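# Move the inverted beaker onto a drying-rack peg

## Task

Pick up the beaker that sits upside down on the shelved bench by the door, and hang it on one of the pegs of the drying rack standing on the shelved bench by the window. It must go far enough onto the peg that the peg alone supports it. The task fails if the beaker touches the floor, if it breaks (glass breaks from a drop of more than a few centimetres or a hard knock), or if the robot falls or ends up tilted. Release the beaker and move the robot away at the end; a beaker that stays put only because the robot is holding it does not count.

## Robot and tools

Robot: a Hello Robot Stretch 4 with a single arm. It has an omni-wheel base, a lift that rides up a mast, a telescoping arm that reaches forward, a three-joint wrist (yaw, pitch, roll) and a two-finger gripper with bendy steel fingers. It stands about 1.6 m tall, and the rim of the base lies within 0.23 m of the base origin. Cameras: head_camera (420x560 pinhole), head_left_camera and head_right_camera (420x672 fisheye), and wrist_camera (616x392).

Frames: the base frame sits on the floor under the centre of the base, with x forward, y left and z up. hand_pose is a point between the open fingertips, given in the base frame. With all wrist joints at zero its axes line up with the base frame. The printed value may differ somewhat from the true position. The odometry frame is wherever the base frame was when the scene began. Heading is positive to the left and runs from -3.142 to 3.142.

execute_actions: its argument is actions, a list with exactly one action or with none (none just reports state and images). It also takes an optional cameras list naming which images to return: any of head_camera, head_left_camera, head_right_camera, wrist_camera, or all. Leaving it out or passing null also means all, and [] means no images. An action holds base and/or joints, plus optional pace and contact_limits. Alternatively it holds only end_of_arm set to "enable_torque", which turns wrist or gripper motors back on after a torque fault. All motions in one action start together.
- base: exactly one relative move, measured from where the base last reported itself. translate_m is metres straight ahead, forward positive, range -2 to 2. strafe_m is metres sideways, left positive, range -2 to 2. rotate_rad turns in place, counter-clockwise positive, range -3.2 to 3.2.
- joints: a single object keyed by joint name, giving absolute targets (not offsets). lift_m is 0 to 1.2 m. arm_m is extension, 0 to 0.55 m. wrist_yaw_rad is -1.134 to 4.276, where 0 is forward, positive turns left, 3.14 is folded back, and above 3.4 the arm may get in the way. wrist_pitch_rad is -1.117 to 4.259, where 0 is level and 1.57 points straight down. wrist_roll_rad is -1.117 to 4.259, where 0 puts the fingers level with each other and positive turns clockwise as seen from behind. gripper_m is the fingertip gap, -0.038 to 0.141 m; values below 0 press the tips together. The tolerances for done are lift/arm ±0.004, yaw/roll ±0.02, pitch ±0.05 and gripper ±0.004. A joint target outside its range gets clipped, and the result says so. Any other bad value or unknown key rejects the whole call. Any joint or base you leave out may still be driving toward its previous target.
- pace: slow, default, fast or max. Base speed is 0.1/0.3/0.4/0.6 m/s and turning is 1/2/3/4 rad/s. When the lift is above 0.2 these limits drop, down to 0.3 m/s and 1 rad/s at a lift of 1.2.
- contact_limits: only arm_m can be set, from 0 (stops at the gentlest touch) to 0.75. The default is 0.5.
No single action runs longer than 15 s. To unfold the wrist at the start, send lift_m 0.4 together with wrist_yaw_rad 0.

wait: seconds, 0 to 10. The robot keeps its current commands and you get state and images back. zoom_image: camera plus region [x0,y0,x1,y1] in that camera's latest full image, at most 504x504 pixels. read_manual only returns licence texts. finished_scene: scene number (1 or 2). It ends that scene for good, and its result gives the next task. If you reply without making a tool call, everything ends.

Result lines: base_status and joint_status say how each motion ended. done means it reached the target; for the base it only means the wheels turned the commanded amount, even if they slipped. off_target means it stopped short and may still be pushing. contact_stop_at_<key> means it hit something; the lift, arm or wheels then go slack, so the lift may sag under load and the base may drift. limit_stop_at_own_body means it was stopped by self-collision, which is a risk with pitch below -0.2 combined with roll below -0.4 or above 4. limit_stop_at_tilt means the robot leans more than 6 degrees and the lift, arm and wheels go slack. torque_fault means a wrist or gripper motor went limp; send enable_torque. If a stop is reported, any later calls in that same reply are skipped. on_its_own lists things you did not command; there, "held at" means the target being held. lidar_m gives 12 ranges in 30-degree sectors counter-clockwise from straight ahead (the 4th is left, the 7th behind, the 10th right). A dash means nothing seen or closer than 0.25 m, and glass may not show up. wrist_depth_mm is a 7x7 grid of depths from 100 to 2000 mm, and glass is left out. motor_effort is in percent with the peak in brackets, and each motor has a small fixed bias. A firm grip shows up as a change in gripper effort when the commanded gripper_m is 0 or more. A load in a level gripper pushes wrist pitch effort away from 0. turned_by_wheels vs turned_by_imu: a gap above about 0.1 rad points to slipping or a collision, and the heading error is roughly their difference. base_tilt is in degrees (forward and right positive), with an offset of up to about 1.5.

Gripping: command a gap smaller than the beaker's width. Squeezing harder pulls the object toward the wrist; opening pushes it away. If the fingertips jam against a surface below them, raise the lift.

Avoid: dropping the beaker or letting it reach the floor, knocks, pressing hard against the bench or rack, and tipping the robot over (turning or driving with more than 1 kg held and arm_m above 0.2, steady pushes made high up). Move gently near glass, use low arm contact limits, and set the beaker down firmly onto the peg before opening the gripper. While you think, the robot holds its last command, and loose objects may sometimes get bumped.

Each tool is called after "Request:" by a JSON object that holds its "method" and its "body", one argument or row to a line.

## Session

Request:
{"method": "execute_actions", "body": {
  "actions": []
}}

Scene clock: 0.00 s.
base_odometry: x=+0.000 y=+0.000 heading=+0.000 (m, m, rad; odometry frame)
turned_by_wheels: +0.000 (rad since the last result)
turned_by_imu: +0.000 (rad since the last result)
base_tilt: forward=+0.0 right=+0.8 (deg)
lidar_m: 1.86 1.63 1.69 1.35 1.29 1.34 1.57 1.46 1.49 1.45 1.34 1.53
base_status: not commanded
joint_positions: lift_m=+0.129 arm_m=-0.001 wrist_yaw_rad=+3.046 wrist_pitch_rad=-0.013 wrist_roll_rad=-0.010 gripper_m=+0.057
joint_status: not commanded
motor_effort: lift_m=+20 arm_m=+0 wrist_yaw_rad=-2 wrist_pitch_rad=-5 wrist_roll_rad=+0 gripper_m=-2 wheel_0=-1 wheel_1=-1 wheel_2=+1 (%)
hand_pose: x=-0.1086 y=+0.1145 z=+0.3111 quat_wxyz=(+0.048, +0.006, -0.005, +0.999) (m; base frame)
wrist_depth_mm: 139 167 - - - 1808 1138 / - 141 - - 1661 1308 1138 / 107 141 1983 - 1708 1336 1138 / 113 140 1983 - 1708 1336 1138 / 138 - - - 1708 1397 1160 / 1430 1537 216 1397 209 1229 1138 / 960 946 831 160 831 768 820
pictures: head_camera, head_left_camera, head_right_camera, wrist_camera
Images, in order (width x height): head_camera 420x560, head_left_camera 420x672, head_right_camera 420x672, wrist_camera 616x392.

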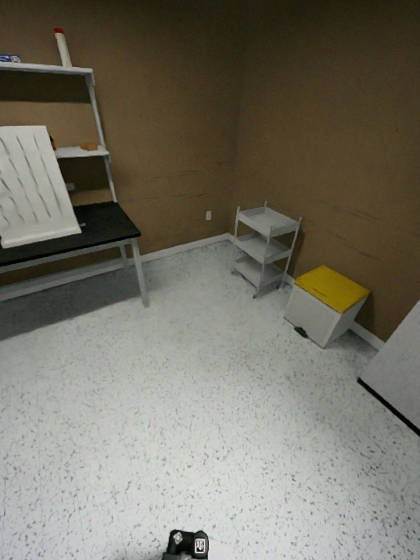

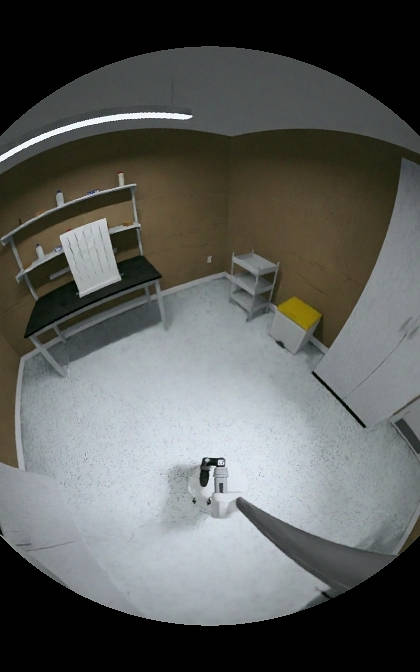

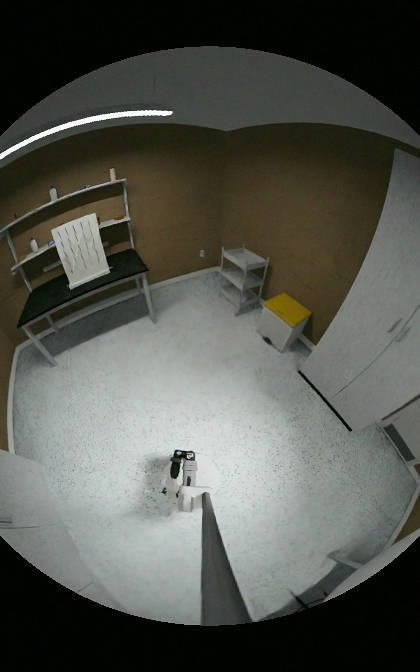

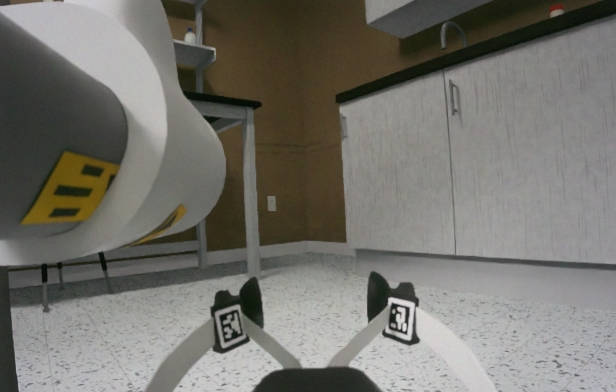

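Request:
{"method": "execute_actions", "body": {
  "actions": [
    {"base": {"rotate_rad": -2.55}, "joints": {"lift_m": 0.77, "wrist_yaw_rad": 0, "gripper_m": 0.13}, "pace": "fast"}
  ],
  "cameras": ["head_camera", "head_left_camera"]
}}

Scene clock: 8.07 s.
base_odometry: x=+0.000 y=+0.000 heading=-2.550 (m, m, rad; odometry frame)
turned_by_wheels: -2.550 (rad since the last result)
turned_by_imu: -2.508 (rad since the last result)
base_tilt: forward=+0.0 right=+0.9 (deg)
lidar_m: 1.46 1.53 1.43 1.35 1.55 1.91 1.67 1.72 1.33 1.25 1.30 1.55
base_status: done
joint_positions: lift_m=+0.770 arm_m=-0.001 wrist_yaw_rad=+0.000 wrist_pitch_rad=-0.013 wrist_roll_rad=-0.010 gripper_m=+0.130
joint_status: all done
motor_effort: lift_m=+22(23) arm_m=+0(0) wrist_yaw_rad=-4(9) wrist_pitch_rad=-5(6) wrist_roll_rad=-1(1) gripper_m=-3(3) wheel_0=+2(8) wheel_1=+2(9) wheel_2=+0(7) (%)
hand_pose: x=+0.4588 y=-0.0873 z=+0.9518 quat_wxyz=(+1.000, -0.005, -0.007, +0.000) (m; base frame)
wrist_depth_mm: - - - 1863 1921 - - / - - - - - - - / - - - - - - - / - - - - - - - / - - 1661 1366 - 1983 - / - - - - - 211 - / - - - 149 - - -
pictures: head_camera, head_left_camera
Images, in order (width x height): head_camera 420x560, head_left_camera 420x672.

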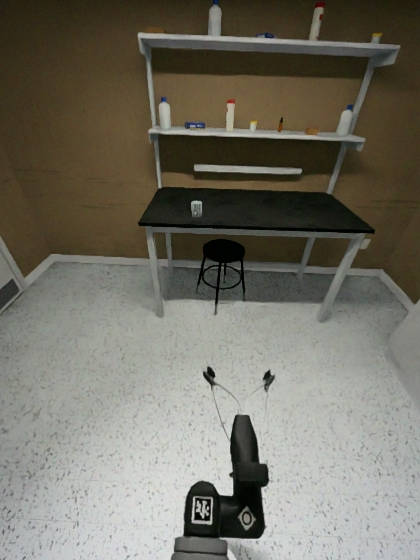

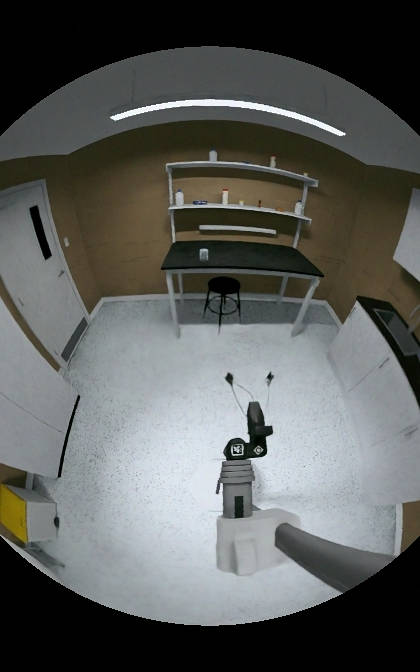

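Request:
{"method": "execute_actions", "body": {
  "actions": [
    {"base": {"translate_m": 0.95}, "joints": {"lift_m": 0.95, "wrist_pitch_rad": 0.5}, "pace": "fast"}
  ],
  "cameras": []
}}

Request:
{"method": "execute_actions", "body": {
  "actions": [
    {"base": {"strafe_m": 0.2}}
  ],
  "cameras": ["head_camera", "wrist_camera"]
}}

Scene clock: 25.43 s.
base_odometry: x=-0.788 y=-0.530 heading=-2.549 (m, m, rad; odometry frame)
turned_by_wheels: +0.000 (rad since the last result)
turned_by_imu: -0.004 (rad since the last result)
base_tilt: forward=+0.1 right=+0.8 (deg)
lidar_m: 0.50 0.52 1.89 1.42 1.41 2.09 3.31 1.87 1.31 1.25 0.81 0.56
base_status: done
joint_positions: lift_m=+0.950 arm_m=-0.001 wrist_yaw_rad=+0.000 wrist_pitch_rad=+0.502 wrist_roll_rad=-0.010 gripper_m=+0.130
joint_status: all done
motor_effort: lift_m=+21(23) arm_m=+0(0) wrist_yaw_rad=-1(4) wrist_pitch_rad=-4(3) wrist_roll_rad=-1(1) gripper_m=+2(4) wheel_0=+1(7) wheel_1=+1(10) wheel_2=+2(11) (%)
hand_pose: x=+0.4232 y=-0.0874 z=+0.9893 quat_wxyz=(+0.969, -0.005, +0.248, +0.001) (m; base frame)
wrist_depth_mm: 1025 1042 1025 1008 1042 1025 1025 / 1098 1098 1078 1118 1060 1025 1025 / 788 732 707 668 647 640 627 / 530 517 504 492 480 466 459 / 402 397 397 384 377 379 375 / 436 424 370 759 436 208 1366 / 1397 1366 1281 149 1308 1255 1281
pictures: none
No camera images: the call's "cameras" was empty. Leave "cameras" out to get every camera's image.

Scene clock: 27.37 s.
base_odometry: x=-0.677 y=-0.696 heading=-2.549 (m, m, rad; odometry frame)
turned_by_wheels: +0.000 (rad since the last result)
turned_by_imu: -0.001 (rad since the last result)
base_tilt: forward=+0.1 right=+0.9 (deg)
lidar_m: 0.50 0.50 1.68 1.21 1.22 1.71 3.33 2.76 1.53 1.45 0.79 0.55
base_status: done
joint_positions: lift_m=+0.950 arm_m=-0.001 wrist_yaw_rad=+0.000 wrist_pitch_rad=+0.502 wrist_roll_rad=-0.010 gripper_m=+0.130
joint_status: not commanded
motor_effort: lift_m=+21(21) arm_m=+0(0) wrist_yaw_rad=-2(2) wrist_pitch_rad=-4(4) wrist_roll_rad=-1(1) gripper_m=+2(3) wheel_0=+1(10) wheel_1=-1(9) wheel_2=+1(2) (%)
hand_pose: x=+0.4232 y=-0.0874 z=+0.9893 quat_wxyz=(+0.969, -0.005, +0.248, +0.001) (m; base frame)
wrist_depth_mm: 1025 1042 1042 991 1042 1060 1042 / 1098 1078 1098 1078 1078 1042 1008 / 1182 741 699 676 661 654 621 / 564 517 504 492 473 466 462 / 404 399 394 389 377 366 377 / 421 364 362 768 427 208 1397 / 466 544 1366 149 715 960 1308
pictures: head_camera, wrist_camera
Images, in order (width x height): head_camera 420x560, wrist_camera 616x392.

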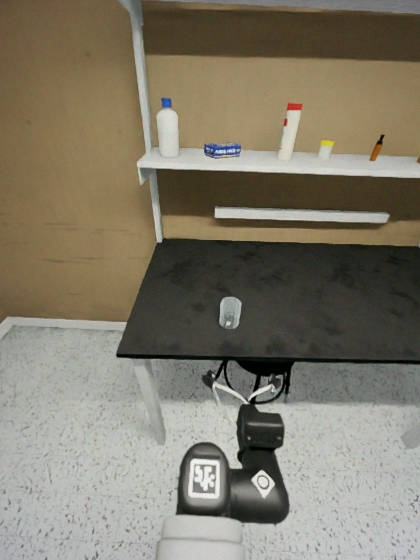

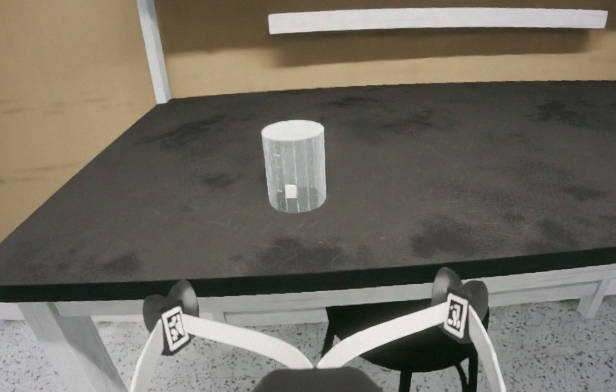

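Request:
{"method": "execute_actions", "body": {
  "actions": [
    {"base": {"strafe_m": 0.02}, "joints": {"arm_m": 0.2, "lift_m": 0.92}}
  ],
  "cameras": ["wrist_camera"]
}}

Scene clock: 36.50 s.
base_odometry: x=-0.665 y=-0.713 heading=-2.549 (m, m, rad; odometry frame)
turned_by_wheels: +0.000 (rad since the last result)
turned_by_imu: -0.002 (rad since the last result)
base_tilt: forward=+0.1 right=+0.7 (deg)
lidar_m: 0.50 0.53 1.68 1.19 1.18 1.61 3.31 2.77 1.54 1.47 0.74 0.55
base_status: done
joint_positions: lift_m=+0.920 arm_m=+0.199 wrist_yaw_rad=+0.000 wrist_pitch_rad=+0.502 wrist_roll_rad=-0.010 gripper_m=+0.130
joint_status: all done
motor_effort: lift_m=+17(20) arm_m=+7(10) wrist_yaw_rad=-2(0) wrist_pitch_rad=-4(4) wrist_roll_rad=-1(1) gripper_m=-1(0) wheel_0=-1(10) wheel_1=+0(8) wheel_2=+0(1) (%)
hand_pose: x=+0.6226 y=-0.0874 z=+0.9596 quat_wxyz=(+0.969, -0.005, +0.248, +0.001) (m; base frame)
wrist_depth_mm: 854 842 842 866 842 854 842 / 891 878 904 891 891 891 891 / 946 634 609 580 564 554 535 / 459 445 433 421 413 402 394 / 347 347 340 332 327 319 314 / 279 271 268 273 267 208 256 / 242 234 234 149 227 219 -
pictures: wrist_camera
Images, in order (width x height): wrist_camera 616x392.

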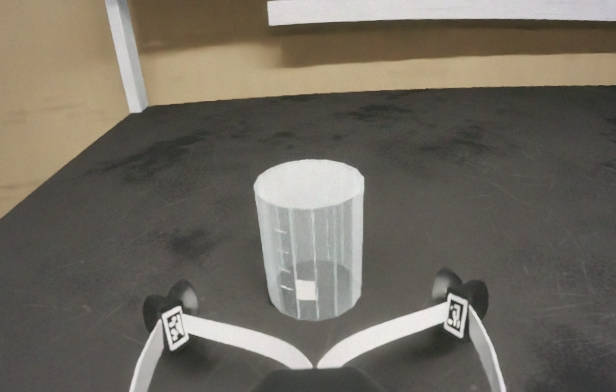

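Nearly identical to the scene 1 view; extend the same and grip.

Request:
{"method": "execute_actions", "body": {
  "actions": [
    {"joints": {"arm_m": 0.275}}
  ],
  "cameras": []
}}

Request:
{"method": "execute_actions", "body": {
  "actions": [
    {"joints": {"gripper_m": 0.03}}
  ],
  "cameras": ["wrist_camera"]
}}

Request:
{"method": "execute_actions", "body": {
  "actions": [
    {"joints": {"lift_m": 1.0}}
  ],
  "cameras": ["wrist_camera"]
}}

Scene clock: 41.97 s.
base_odometry: x=-0.665 y=-0.713 heading=-2.549 (m, m, rad; odometry frame)
turned_by_wheels: +0.000 (rad since the last result)
turned_by_imu: -0.001 (rad since the last result)
base_tilt: forward=+0.2 right=+0.8 (deg)
lidar_m: 0.50 0.51 1.70 1.20 1.19 1.64 3.33 2.77 1.55 1.48 0.77 0.55
base_status: not commanded
joint_positions: lift_m=+0.920 arm_m=+0.274 wrist_yaw_rad=+0.000 wrist_pitch_rad=+0.502 wrist_roll_rad=-0.010 gripper_m=+0.130
joint_status: all done
motor_effort: lift_m=+17(18) arm_m=+7(6) wrist_yaw_rad=+0(1) wrist_pitch_rad=-4(4) wrist_roll_rad=-1(1) gripper_m=-2(1) wheel_0=-2(1) wheel_1=+0(0) wheel_2=+0(0) (%)
hand_pose: x=+0.6976 y=-0.0874 z=+0.9596 quat_wxyz=(+0.969, -0.005, +0.248, +0.001) (m; base frame)
wrist_depth_mm: 778 778 788 778 788 768 778 / 831 831 831 820 820 809 809 / 878 634 597 580 564 549 539 / 455 449 433 424 413 402 394 / 349 343 340 332 325 317 312 / 281 270 266 272 266 207 256 / 240 233 232 149 225 217 -
pictures: none
No camera images: the call's "cameras" was empty. Leave "cameras" out to get every camera's image.

Scene clock: 43.90 s.
base_odometry: x=-0.665 y=-0.713 heading=-2.549 (m, m, rad; odometry frame)
turned_by_wheels: +0.000 (rad since the last result)
turned_by_imu: -0.001 (rad since the last result)
base_tilt: forward=+0.0 right=+0.8 (deg)
lidar_m: 0.51 0.52 1.67 1.21 1.19 1.64 3.34 2.76 1.56 1.47 0.77 0.53
base_status: not commanded
joint_positions: lift_m=+0.920 arm_m=+0.274 wrist_yaw_rad=+0.000 wrist_pitch_rad=+0.503 wrist_roll_rad=-0.010 gripper_m=+0.030
joint_status: all done
motor_effort: lift_m=+18(17) arm_m=+7(7) wrist_yaw_rad=-4(1) wrist_pitch_rad=-6(6) wrist_roll_rad=-1(1) gripper_m=-19(14) wheel_0=-2(2) wheel_1=+0(0) wheel_2=+0(0) (%)
hand_pose: x=+0.6975 y=-0.0874 z=+0.9595 quat_wxyz=(+0.969, -0.005, +0.249, +0.001) (m; base frame)
wrist_depth_mm: 768 768 788 788 788 778 788 / 831 809 831 809 809 798 798 / 866 621 591 574 559 549 539 / 455 442 433 421 410 402 392 / 349 343 338 330 324 315 310 / 279 277 209 272 205 259 255 / 239 225 224 230 219 213 -
pictures: wrist_camera
Images, in order (width x height): wrist_camera 616x392.

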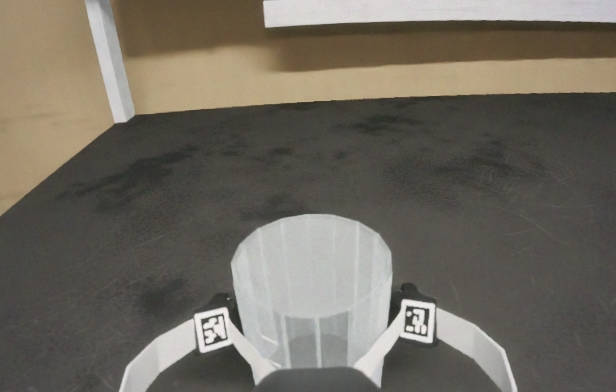

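Scene clock: 45.20 s.
base_odometry: x=-0.665 y=-0.713 heading=-2.549 (m, m, rad; odometry frame)
turned_by_wheels: +0.000 (rad since the last result)
turned_by_imu: +0.000 (rad since the last result)
base_tilt: forward=+0.0 right=+0.8 (deg)
lidar_m: 0.49 0.54 1.66 1.20 1.21 1.66 3.34 2.75 1.56 1.45 0.73 0.55
base_status: not commanded
joint_positions: lift_m=+1.000 arm_m=+0.274 wrist_yaw_rad=+0.000 wrist_pitch_rad=+0.503 wrist_roll_rad=-0.010 gripper_m=+0.030
joint_status: all done
motor_effort: lift_m=+22(24) arm_m=+7(7) wrist_yaw_rad=-1(1) wrist_pitch_rad=-7(7) wrist_roll_rad=-1(1) gripper_m=-20(16) wheel_0=-2(2) wheel_1=+0(0) wheel_2=+0(0) (%)
hand_pose: x=+0.6975 y=-0.0874 z=+1.0390 quat_wxyz=(+0.969, -0.005, +0.249, +0.001) (m; base frame)
wrist_depth_mm: 759 778 768 778 768 732 707 / 820 809 831 831 842 831 831 / 878 866 866 820 788 768 750 / 976 621 609 591 569 564 549 / 488 480 473 462 452 445 433 / 389 389 210 377 205 364 357 / 336 315 314 322 307 298 310
pictures: wrist_camera
Images, in order (width x height): wrist_camera 616x392.

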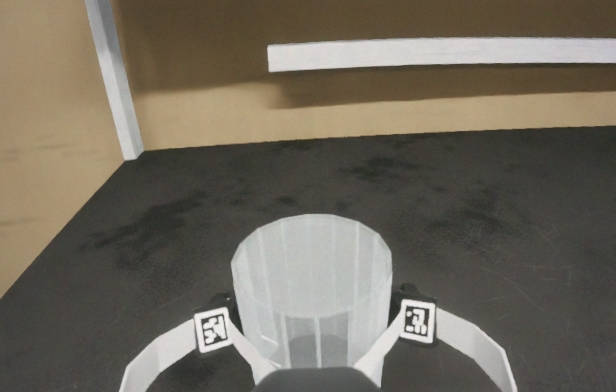

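Request:
{"method": "execute_actions", "body": {
  "actions": [
    {"base": {"translate_m": -0.25}, "joints": {"arm_m": 0.0}}
  ],
  "cameras": []
}}

Request:
{"method": "execute_actions", "body": {
  "actions": [
    {"base": {"rotate_rad": 3.15}}
  ],
  "cameras": ["head_camera"]
}}

Scene clock: 53.73 s.
base_odometry: x=-0.458 y=-0.574 heading=-2.550 (m, m, rad; odometry frame)
turned_by_wheels: +0.000 (rad since the last result)
turned_by_imu: -0.001 (rad since the last result)
base_tilt: forward=+0.0 right=+0.8 (deg)
lidar_m: 0.75 0.79 1.67 1.16 1.17 1.72 3.05 2.48 1.55 1.48 1.16 0.81
base_status: done
joint_positions: lift_m=+1.000 arm_m=+0.001 wrist_yaw_rad=+0.000 wrist_pitch_rad=+0.503 wrist_roll_rad=-0.010 gripper_m=+0.030
joint_status: all done
motor_effort: lift_m=+22(22) arm_m=-7(9) wrist_yaw_rad=-2(3) wrist_pitch_rad=-8(8) wrist_roll_rad=-1(1) gripper_m=-15(16) wheel_0=-1(7) wheel_1=-2(5) wheel_2=+0(7) (%)
hand_pose: x=+0.4248 y=-0.0875 z=+1.0389 quat_wxyz=(+0.969, -0.005, +0.249, +0.001) (m; base frame)
wrist_depth_mm: 1281 1255 1281 1229 1255 1255 1308 / 1397 1366 1336 1308 1229 1229 1255 / 1430 1430 854 820 788 778 759 / 1576 661 640 668 647 668 676 / 1808 1708 1661 1661 1042 1661 1708 / 1756 1576 210 1576 206 1576 1537 / 1464 1366 854 1397 1078 1336 1366
pictures: none
No camera images: the call's "cameras" was empty. Leave "cameras" out to get every camera's image.

Scene clock: 56.97 s.
base_odometry: x=-0.458 y=-0.573 heading=+0.600 (m, m, rad; odometry frame)
turned_by_wheels: +3.150 (rad since the last result)
turned_by_imu: +3.095 (rad since the last result)
base_tilt: forward=+0.0 right=+0.8 (deg)
lidar_m: 2.34 2.48 1.54 1.48 1.12 0.78 0.75 0.79 1.67 1.14 1.19 1.74
base_status: done
joint_positions: lift_m=+1.000 arm_m=+0.001 wrist_yaw_rad=+0.000 wrist_pitch_rad=+0.503 wrist_roll_rad=-0.010 gripper_m=+0.030
joint_status: not commanded
motor_effort: lift_m=+22(22) arm_m=-7(7) wrist_yaw_rad=+0(2) wrist_pitch_rad=-8(8) wrist_roll_rad=-1(1) gripper_m=-17(18) wheel_0=-1(7) wheel_1=-2(8) wheel_2=+1(8) (%)
hand_pose: x=+0.4248 y=-0.0874 z=+1.0389 quat_wxyz=(+0.969, -0.005, +0.249, +0.001) (m; base frame)
wrist_depth_mm: - - - - - - - / - - - - - - - / - - - - - - - / - - - - - - - / - - - - - 1921 1756 / 1708 1661 208 1661 206 1576 1576 / 1499 1366 1366 1397 1336 1255 1366
pictures: head_camera
Images, in order (width x height): head_camera 420x560.

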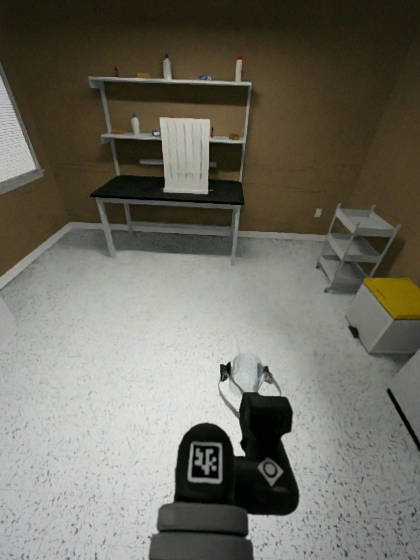

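Request:
{"method": "execute_actions", "body": {
  "actions": [
    {"base": {"translate_m": 1.83}, "joints": {"wrist_pitch_rad": 0.0}, "pace": "fast"}
  ],
  "cameras": []
}}

Request:
{"method": "execute_actions", "body": {
  "actions": [
    {"base": {"strafe_m": 0.19}}
  ],
  "cameras": ["head_camera", "wrist_camera"]
}}

Scene clock: 72.87 s.
base_odometry: x=+1.052 y=+0.461 heading=+0.600 (m, m, rad; odometry frame)
turned_by_wheels: +0.000 (rad since the last result)
turned_by_imu: -0.007 (rad since the last result)
base_tilt: forward=+0.1 right=+0.8 (deg)
lidar_m: 0.52 0.52 0.74 2.05 1.61 2.17 2.83 1.68 1.27 1.16 1.22 0.53
base_status: done
joint_positions: lift_m=+1.000 arm_m=+0.001 wrist_yaw_rad=+0.000 wrist_pitch_rad=+0.004 wrist_roll_rad=-0.010 gripper_m=+0.030
joint_status: all done
motor_effort: lift_m=+22(22) arm_m=-7(7) wrist_yaw_rad=-2(2) wrist_pitch_rad=-10(14) wrist_roll_rad=-1(1) gripper_m=-20(18) wheel_0=+2(7) wheel_1=+2(8) wheel_2=-1(10) (%)
hand_pose: x=+0.4605 y=-0.0874 z=+1.1770 quat_wxyz=(+1.000, -0.005, +0.002, +0.000) (m; base frame)
wrist_depth_mm: 891 904 946 991 1118 1098 1078 / 1118 1098 1098 1098 1098 1098 1042 / 609 615 1098 1078 1078 1098 1078 / 615 621 1098 1098 1098 1060 1078 / 621 621 1078 1098 1078 1078 1078 / 621 615 210 1118 206 1060 1078 / 621 569 615 1118 1078 1078 1078
pictures: none
No camera images: the call's "cameras" was empty. Leave "cameras" out to get every camera's image.

Scene clock: 74.77 s.
base_odometry: x=+0.944 y=+0.617 heading=+0.600 (m, m, rad; odometry frame)
turned_by_wheels: +0.000 (rad since the last result)
turned_by_imu: -0.001 (rad since the last result)
base_tilt: forward=+0.1 right=+0.8 (deg)
lidar_m: 0.50 0.52 0.77 1.88 1.44 1.83 3.38 1.92 1.48 1.37 1.41 0.51
base_status: done
joint_positions: lift_m=+1.000 arm_m=+0.001 wrist_yaw_rad=+0.000 wrist_pitch_rad=+0.004 wrist_roll_rad=-0.010 gripper_m=+0.030
joint_status: not commanded
motor_effort: lift_m=+22(22) arm_m=-7(7) wrist_yaw_rad=-1(2) wrist_pitch_rad=-9(9) wrist_roll_rad=-1(1) gripper_m=-16(18) wheel_0=-2(8) wheel_1=+1(13) wheel_2=-1(1) (%)
hand_pose: x=+0.4605 y=-0.0874 z=+1.1770 quat_wxyz=(+1.000, -0.005, +0.002, +0.000) (m; base frame)
wrist_depth_mm: 904 904 960 976 1008 1078 1078 / 1118 1118 1098 1098 1098 1078 1078 / 615 615 609 609 1098 1098 1060 / 615 615 615 609 1060 1060 1078 / 615 615 621 615 1118 1078 1060 / 615 615 210 609 205 1078 1098 / 621 591 609 609 960 960 1060
pictures: head_camera, wrist_camera
Images, in order (width x height): head_camera 420x560, wrist_camera 616x392.

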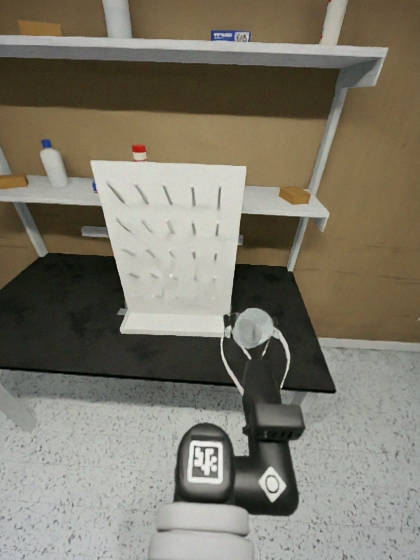

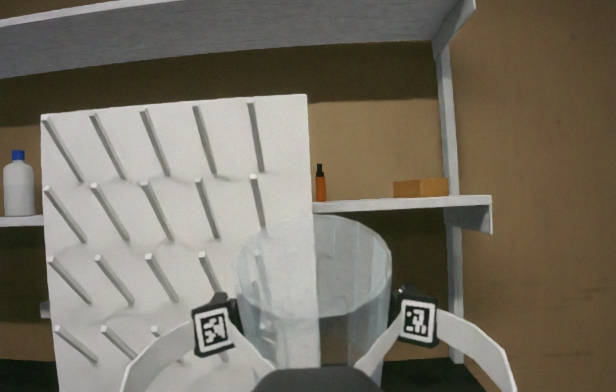

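Request:
{"method": "execute_actions", "body": {
  "actions": [
    {"base": {"strafe_m": 0.078}, "joints": {"lift_m": 1.155, "wrist_pitch_rad": -0.285, "arm_m": 0.275}, "contact_limits": {"arm_m": 0.2}}
  ],
  "cameras": ["wrist_camera"]
}}

Scene clock: 86.03 s.
base_odometry: x=+0.900 y=+0.682 heading=+0.600 (m, m, rad; odometry frame)
turned_by_wheels: +0.000 (rad since the last result)
turned_by_imu: -0.002 (rad since the last result)
base_tilt: forward=+0.0 right=+0.7 (deg)
lidar_m: 0.51 0.54 0.76 1.80 1.35 1.78 3.39 2.06 1.54 1.44 0.75 0.54
base_status: done
joint_positions: lift_m=+1.155 arm_m=+0.274 wrist_yaw_rad=+0.000 wrist_pitch_rad=-0.282 wrist_roll_rad=-0.010 gripper_m=+0.030
joint_status: all done
motor_effort: lift_m=+23(21) arm_m=+7(9) wrist_yaw_rad=-2(0) wrist_pitch_rad=-8(15) wrist_roll_rad=-1(1) gripper_m=-16(15) wheel_0=-1(8) wheel_1=+0(12) wheel_2=-1(0) (%)
contact_limits: arm_m 0.2
hand_pose: x=+0.7218 y=-0.0874 z=+1.4132 quat_wxyz=(+0.990, -0.005, -0.140, -0.001) (m; base frame)
wrist_depth_mm: 1060 1060 1008 991 991 976 991 / 1008 991 960 960 960 917 931 / 634 615 627 609 621 634 597 / 831 854 866 854 866 842 842 / 854 866 842 842 831 809 809 / 831 809 209 809 206 788 759 / 327 281 241 325 325 750 741
pictures: wrist_camera
Images, in order (width x height): wrist_camera 616x392.

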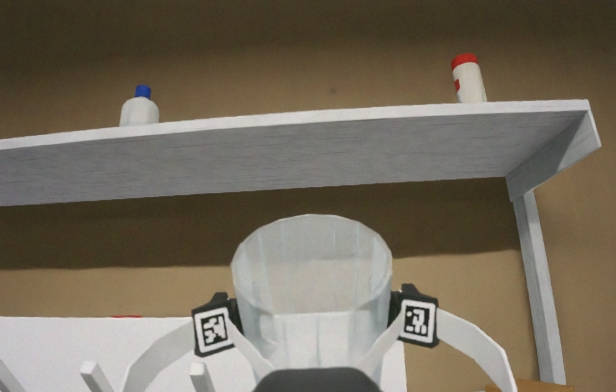

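Request:
{"method": "execute_actions", "body": {
  "actions": [
    {"joints": {"arm_m": 0.305, "lift_m": 1.122}, "pace": "slow", "contact_limits": {"arm_m": 0.15}}
  ],
  "cameras": ["wrist_camera"]
}}

Request:
{"method": "execute_actions", "body": {
  "actions": [
    {"joints": {"arm_m": 0.33, "lift_m": 1.095}, "pace": "slow", "contact_limits": {"arm_m": 0.15}}
  ],
  "cameras": ["wrist_camera"]
}}

Scene clock: 93.90 s.
base_odometry: x=+0.900 y=+0.682 heading=+0.600 (m, m, rad; odometry frame)
turned_by_wheels: +0.000 (rad since the last result)
turned_by_imu: -0.001 (rad since the last result)
base_tilt: forward=+0.1 right=+0.8 (deg)
lidar_m: 0.48 0.54 0.78 1.81 1.36 1.74 3.34 2.04 1.52 1.45 0.75 0.52
base_status: not commanded
joint_positions: lift_m=+1.122 arm_m=+0.304 wrist_yaw_rad=+0.000 wrist_pitch_rad=-0.282 wrist_roll_rad=-0.010 gripper_m=+0.030
joint_status: all done
motor_effort: lift_m=+18(22) arm_m=+7(8) wrist_yaw_rad=-2(1) wrist_pitch_rad=-8(8) wrist_roll_rad=-1(1) gripper_m=-19(15) wheel_0=-2(2) wheel_1=+0(0) wheel_2=-1(0) (%)
contact_limits: arm_m 0.15
hand_pose: x=+0.7518 y=-0.0874 z=+1.3807 quat_wxyz=(+0.990, -0.005, -0.140, -0.001) (m; base frame)
wrist_depth_mm: 1008 991 976 946 946 946 931 / 960 960 946 569 574 554 559 / 634 647 668 683 707 723 661 / 866 854 842 842 831 809 809 / 820 831 798 809 788 788 759 / 310 309 209 310 206 750 707 / 297 240 242 235 293 647 661
pictures: wrist_camera
Images, in order (width x height): wrist_camera 616x392.

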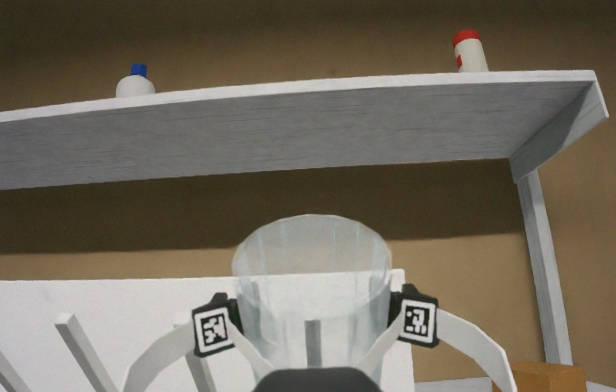

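Scene clock: 95.20 s.
base_odometry: x=+0.900 y=+0.682 heading=+0.600 (m, m, rad; odometry frame)
turned_by_wheels: +0.000 (rad since the last result)
turned_by_imu: +0.000 (rad since the last result)
base_tilt: forward=+0.0 right=+0.8 (deg)
lidar_m: 0.48 0.54 0.78 1.79 1.35 1.76 3.37 2.04 1.55 1.45 0.73 0.54
base_status: not commanded
joint_positions: lift_m=+1.095 arm_m=+0.329 wrist_yaw_rad=+0.000 wrist_pitch_rad=-0.282 wrist_roll_rad=-0.010 gripper_m=+0.030
joint_status: all done
motor_effort: lift_m=+18(15) arm_m=+7(6) wrist_yaw_rad=-2(1) wrist_pitch_rad=-6(8) wrist_roll_rad=-1(1) gripper_m=-17(16) wheel_0=-1(1) wheel_1=+0(0) wheel_2=-1(1) (%)
contact_limits: arm_m 0.15
hand_pose: x=+0.7768 y=-0.0874 z=+1.3537 quat_wxyz=(+0.990, -0.005, -0.141, -0.001) (m; base frame)
wrist_depth_mm: 976 976 917 931 931 691 904 / 574 569 554 559 569 580 574 / 683 699 723 759 768 778 715 / 842 831 820 809 798 798 759 / 300 300 298 296 300 768 732 / 282 285 209 283 206 732 691 / 273 243 245 238 272 521 492
pictures: wrist_camera
Images, in order (width x height): wrist_camera 616x392.

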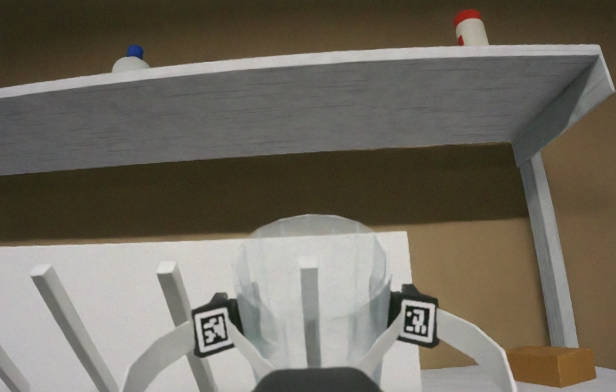

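The peg is well inside. Release and back off.

Request:
{"method": "execute_actions", "body": {
  "actions": [
    {"joints": {"gripper_m": 0.1}}
  ],
  "cameras": ["wrist_camera"]
}}

Request:
{"method": "execute_actions", "body": {
  "actions": [
    {"joints": {"arm_m": 0.1}, "pace": "slow"}
  ],
  "cameras": ["wrist_camera", "head_camera"]
}}

Scene clock: 103.93 s.
base_odometry: x=+0.900 y=+0.682 heading=+0.600 (m, m, rad; odometry frame)
turned_by_wheels: +0.000 (rad since the last result)
turned_by_imu: -0.003 (rad since the last result)
base_tilt: forward=+0.1 right=+0.8 (deg)
lidar_m: 0.50 0.54 0.78 1.80 1.33 1.75 3.36 2.05 1.57 1.41 0.76 0.53
base_status: not commanded
joint_positions: lift_m=+1.095 arm_m=+0.329 wrist_yaw_rad=-0.003 wrist_pitch_rad=-0.282 wrist_roll_rad=-0.010 gripper_m=+0.100
joint_status: all done
motor_effort: lift_m=+17(18) arm_m=+7(7) wrist_yaw_rad=+6(4) wrist_pitch_rad=-7(7) wrist_roll_rad=-1(1) gripper_m=-1(16) wheel_0=-1(1) wheel_1=+0(0) wheel_2=-1(1) (%)
hand_pose: x=+0.7765 y=-0.0882 z=+1.3538 quat_wxyz=(+0.990, -0.005, -0.141, -0.002) (m; base frame)
wrist_depth_mm: 991 946 946 931 931 798 917 / 564 564 559 559 574 569 564 / 683 715 732 750 778 768 715 / 831 831 831 798 809 798 788 / 297 297 297 296 759 750 741 / 278 283 213 283 279 732 676 / 273 273 271 154 272 539 488
pictures: wrist_camera
Images, in order (width x height): wrist_camera 616x392.

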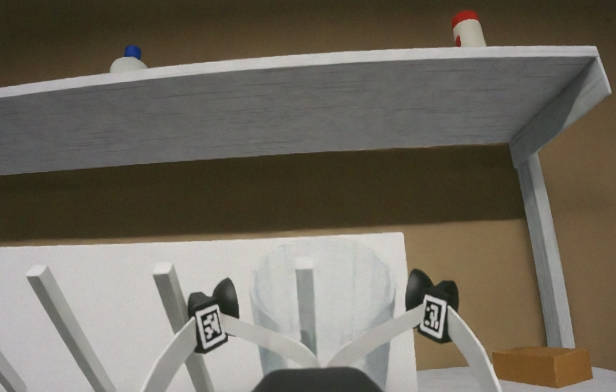

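Scene clock: 107.53 s.
base_odometry: x=+0.900 y=+0.682 heading=+0.600 (m, m, rad; odometry frame)
turned_by_wheels: +0.000 (rad since the last result)
turned_by_imu: -0.001 (rad since the last result)
base_tilt: forward=+0.0 right=+0.8 (deg)
lidar_m: 0.50 0.53 0.77 1.80 1.36 1.77 3.37 2.05 1.55 1.44 0.74 0.54
base_status: not commanded
joint_positions: lift_m=+1.095 arm_m=+0.101 wrist_yaw_rad=+0.000 wrist_pitch_rad=-0.283 wrist_roll_rad=-0.010 gripper_m=+0.100
joint_status: all done
motor_effort: lift_m=+18(18) arm_m=-7(7) wrist_yaw_rad=-2(7) wrist_pitch_rad=-6(8) wrist_roll_rad=-1(1) gripper_m=-3(0) wheel_0=-1(1) wheel_1=+0(1) wheel_2=-1(1) (%)
hand_pose: x=+0.5492 y=-0.0875 z=+1.3538 quat_wxyz=(+0.990, -0.005, -0.141, -0.001) (m; base frame)
wrist_depth_mm: 1281 1281 1229 1229 1205 1205 1205 / 1229 1229 1205 1138 1160 1160 1138 / 1138 946 831 842 831 798 1098 / 1008 1060 1042 1042 1042 1025 1025 / 1025 1042 1060 1042 1008 991 1008 / 517 512 221 508 492 960 946 / 496 484 477 153 715 634 917
pictures: head_camera, wrist_camera
Images, in order (width x height): head_camera 420x560, wrist_camera 616x392.

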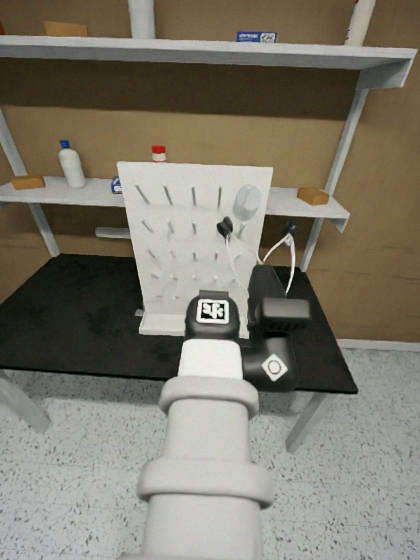

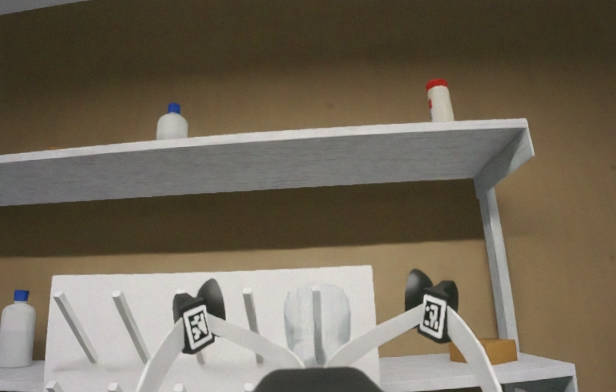

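Request:
{"method": "finished_scene", "body": {
  "scene": 2
}}

The scene is finished: the task was done.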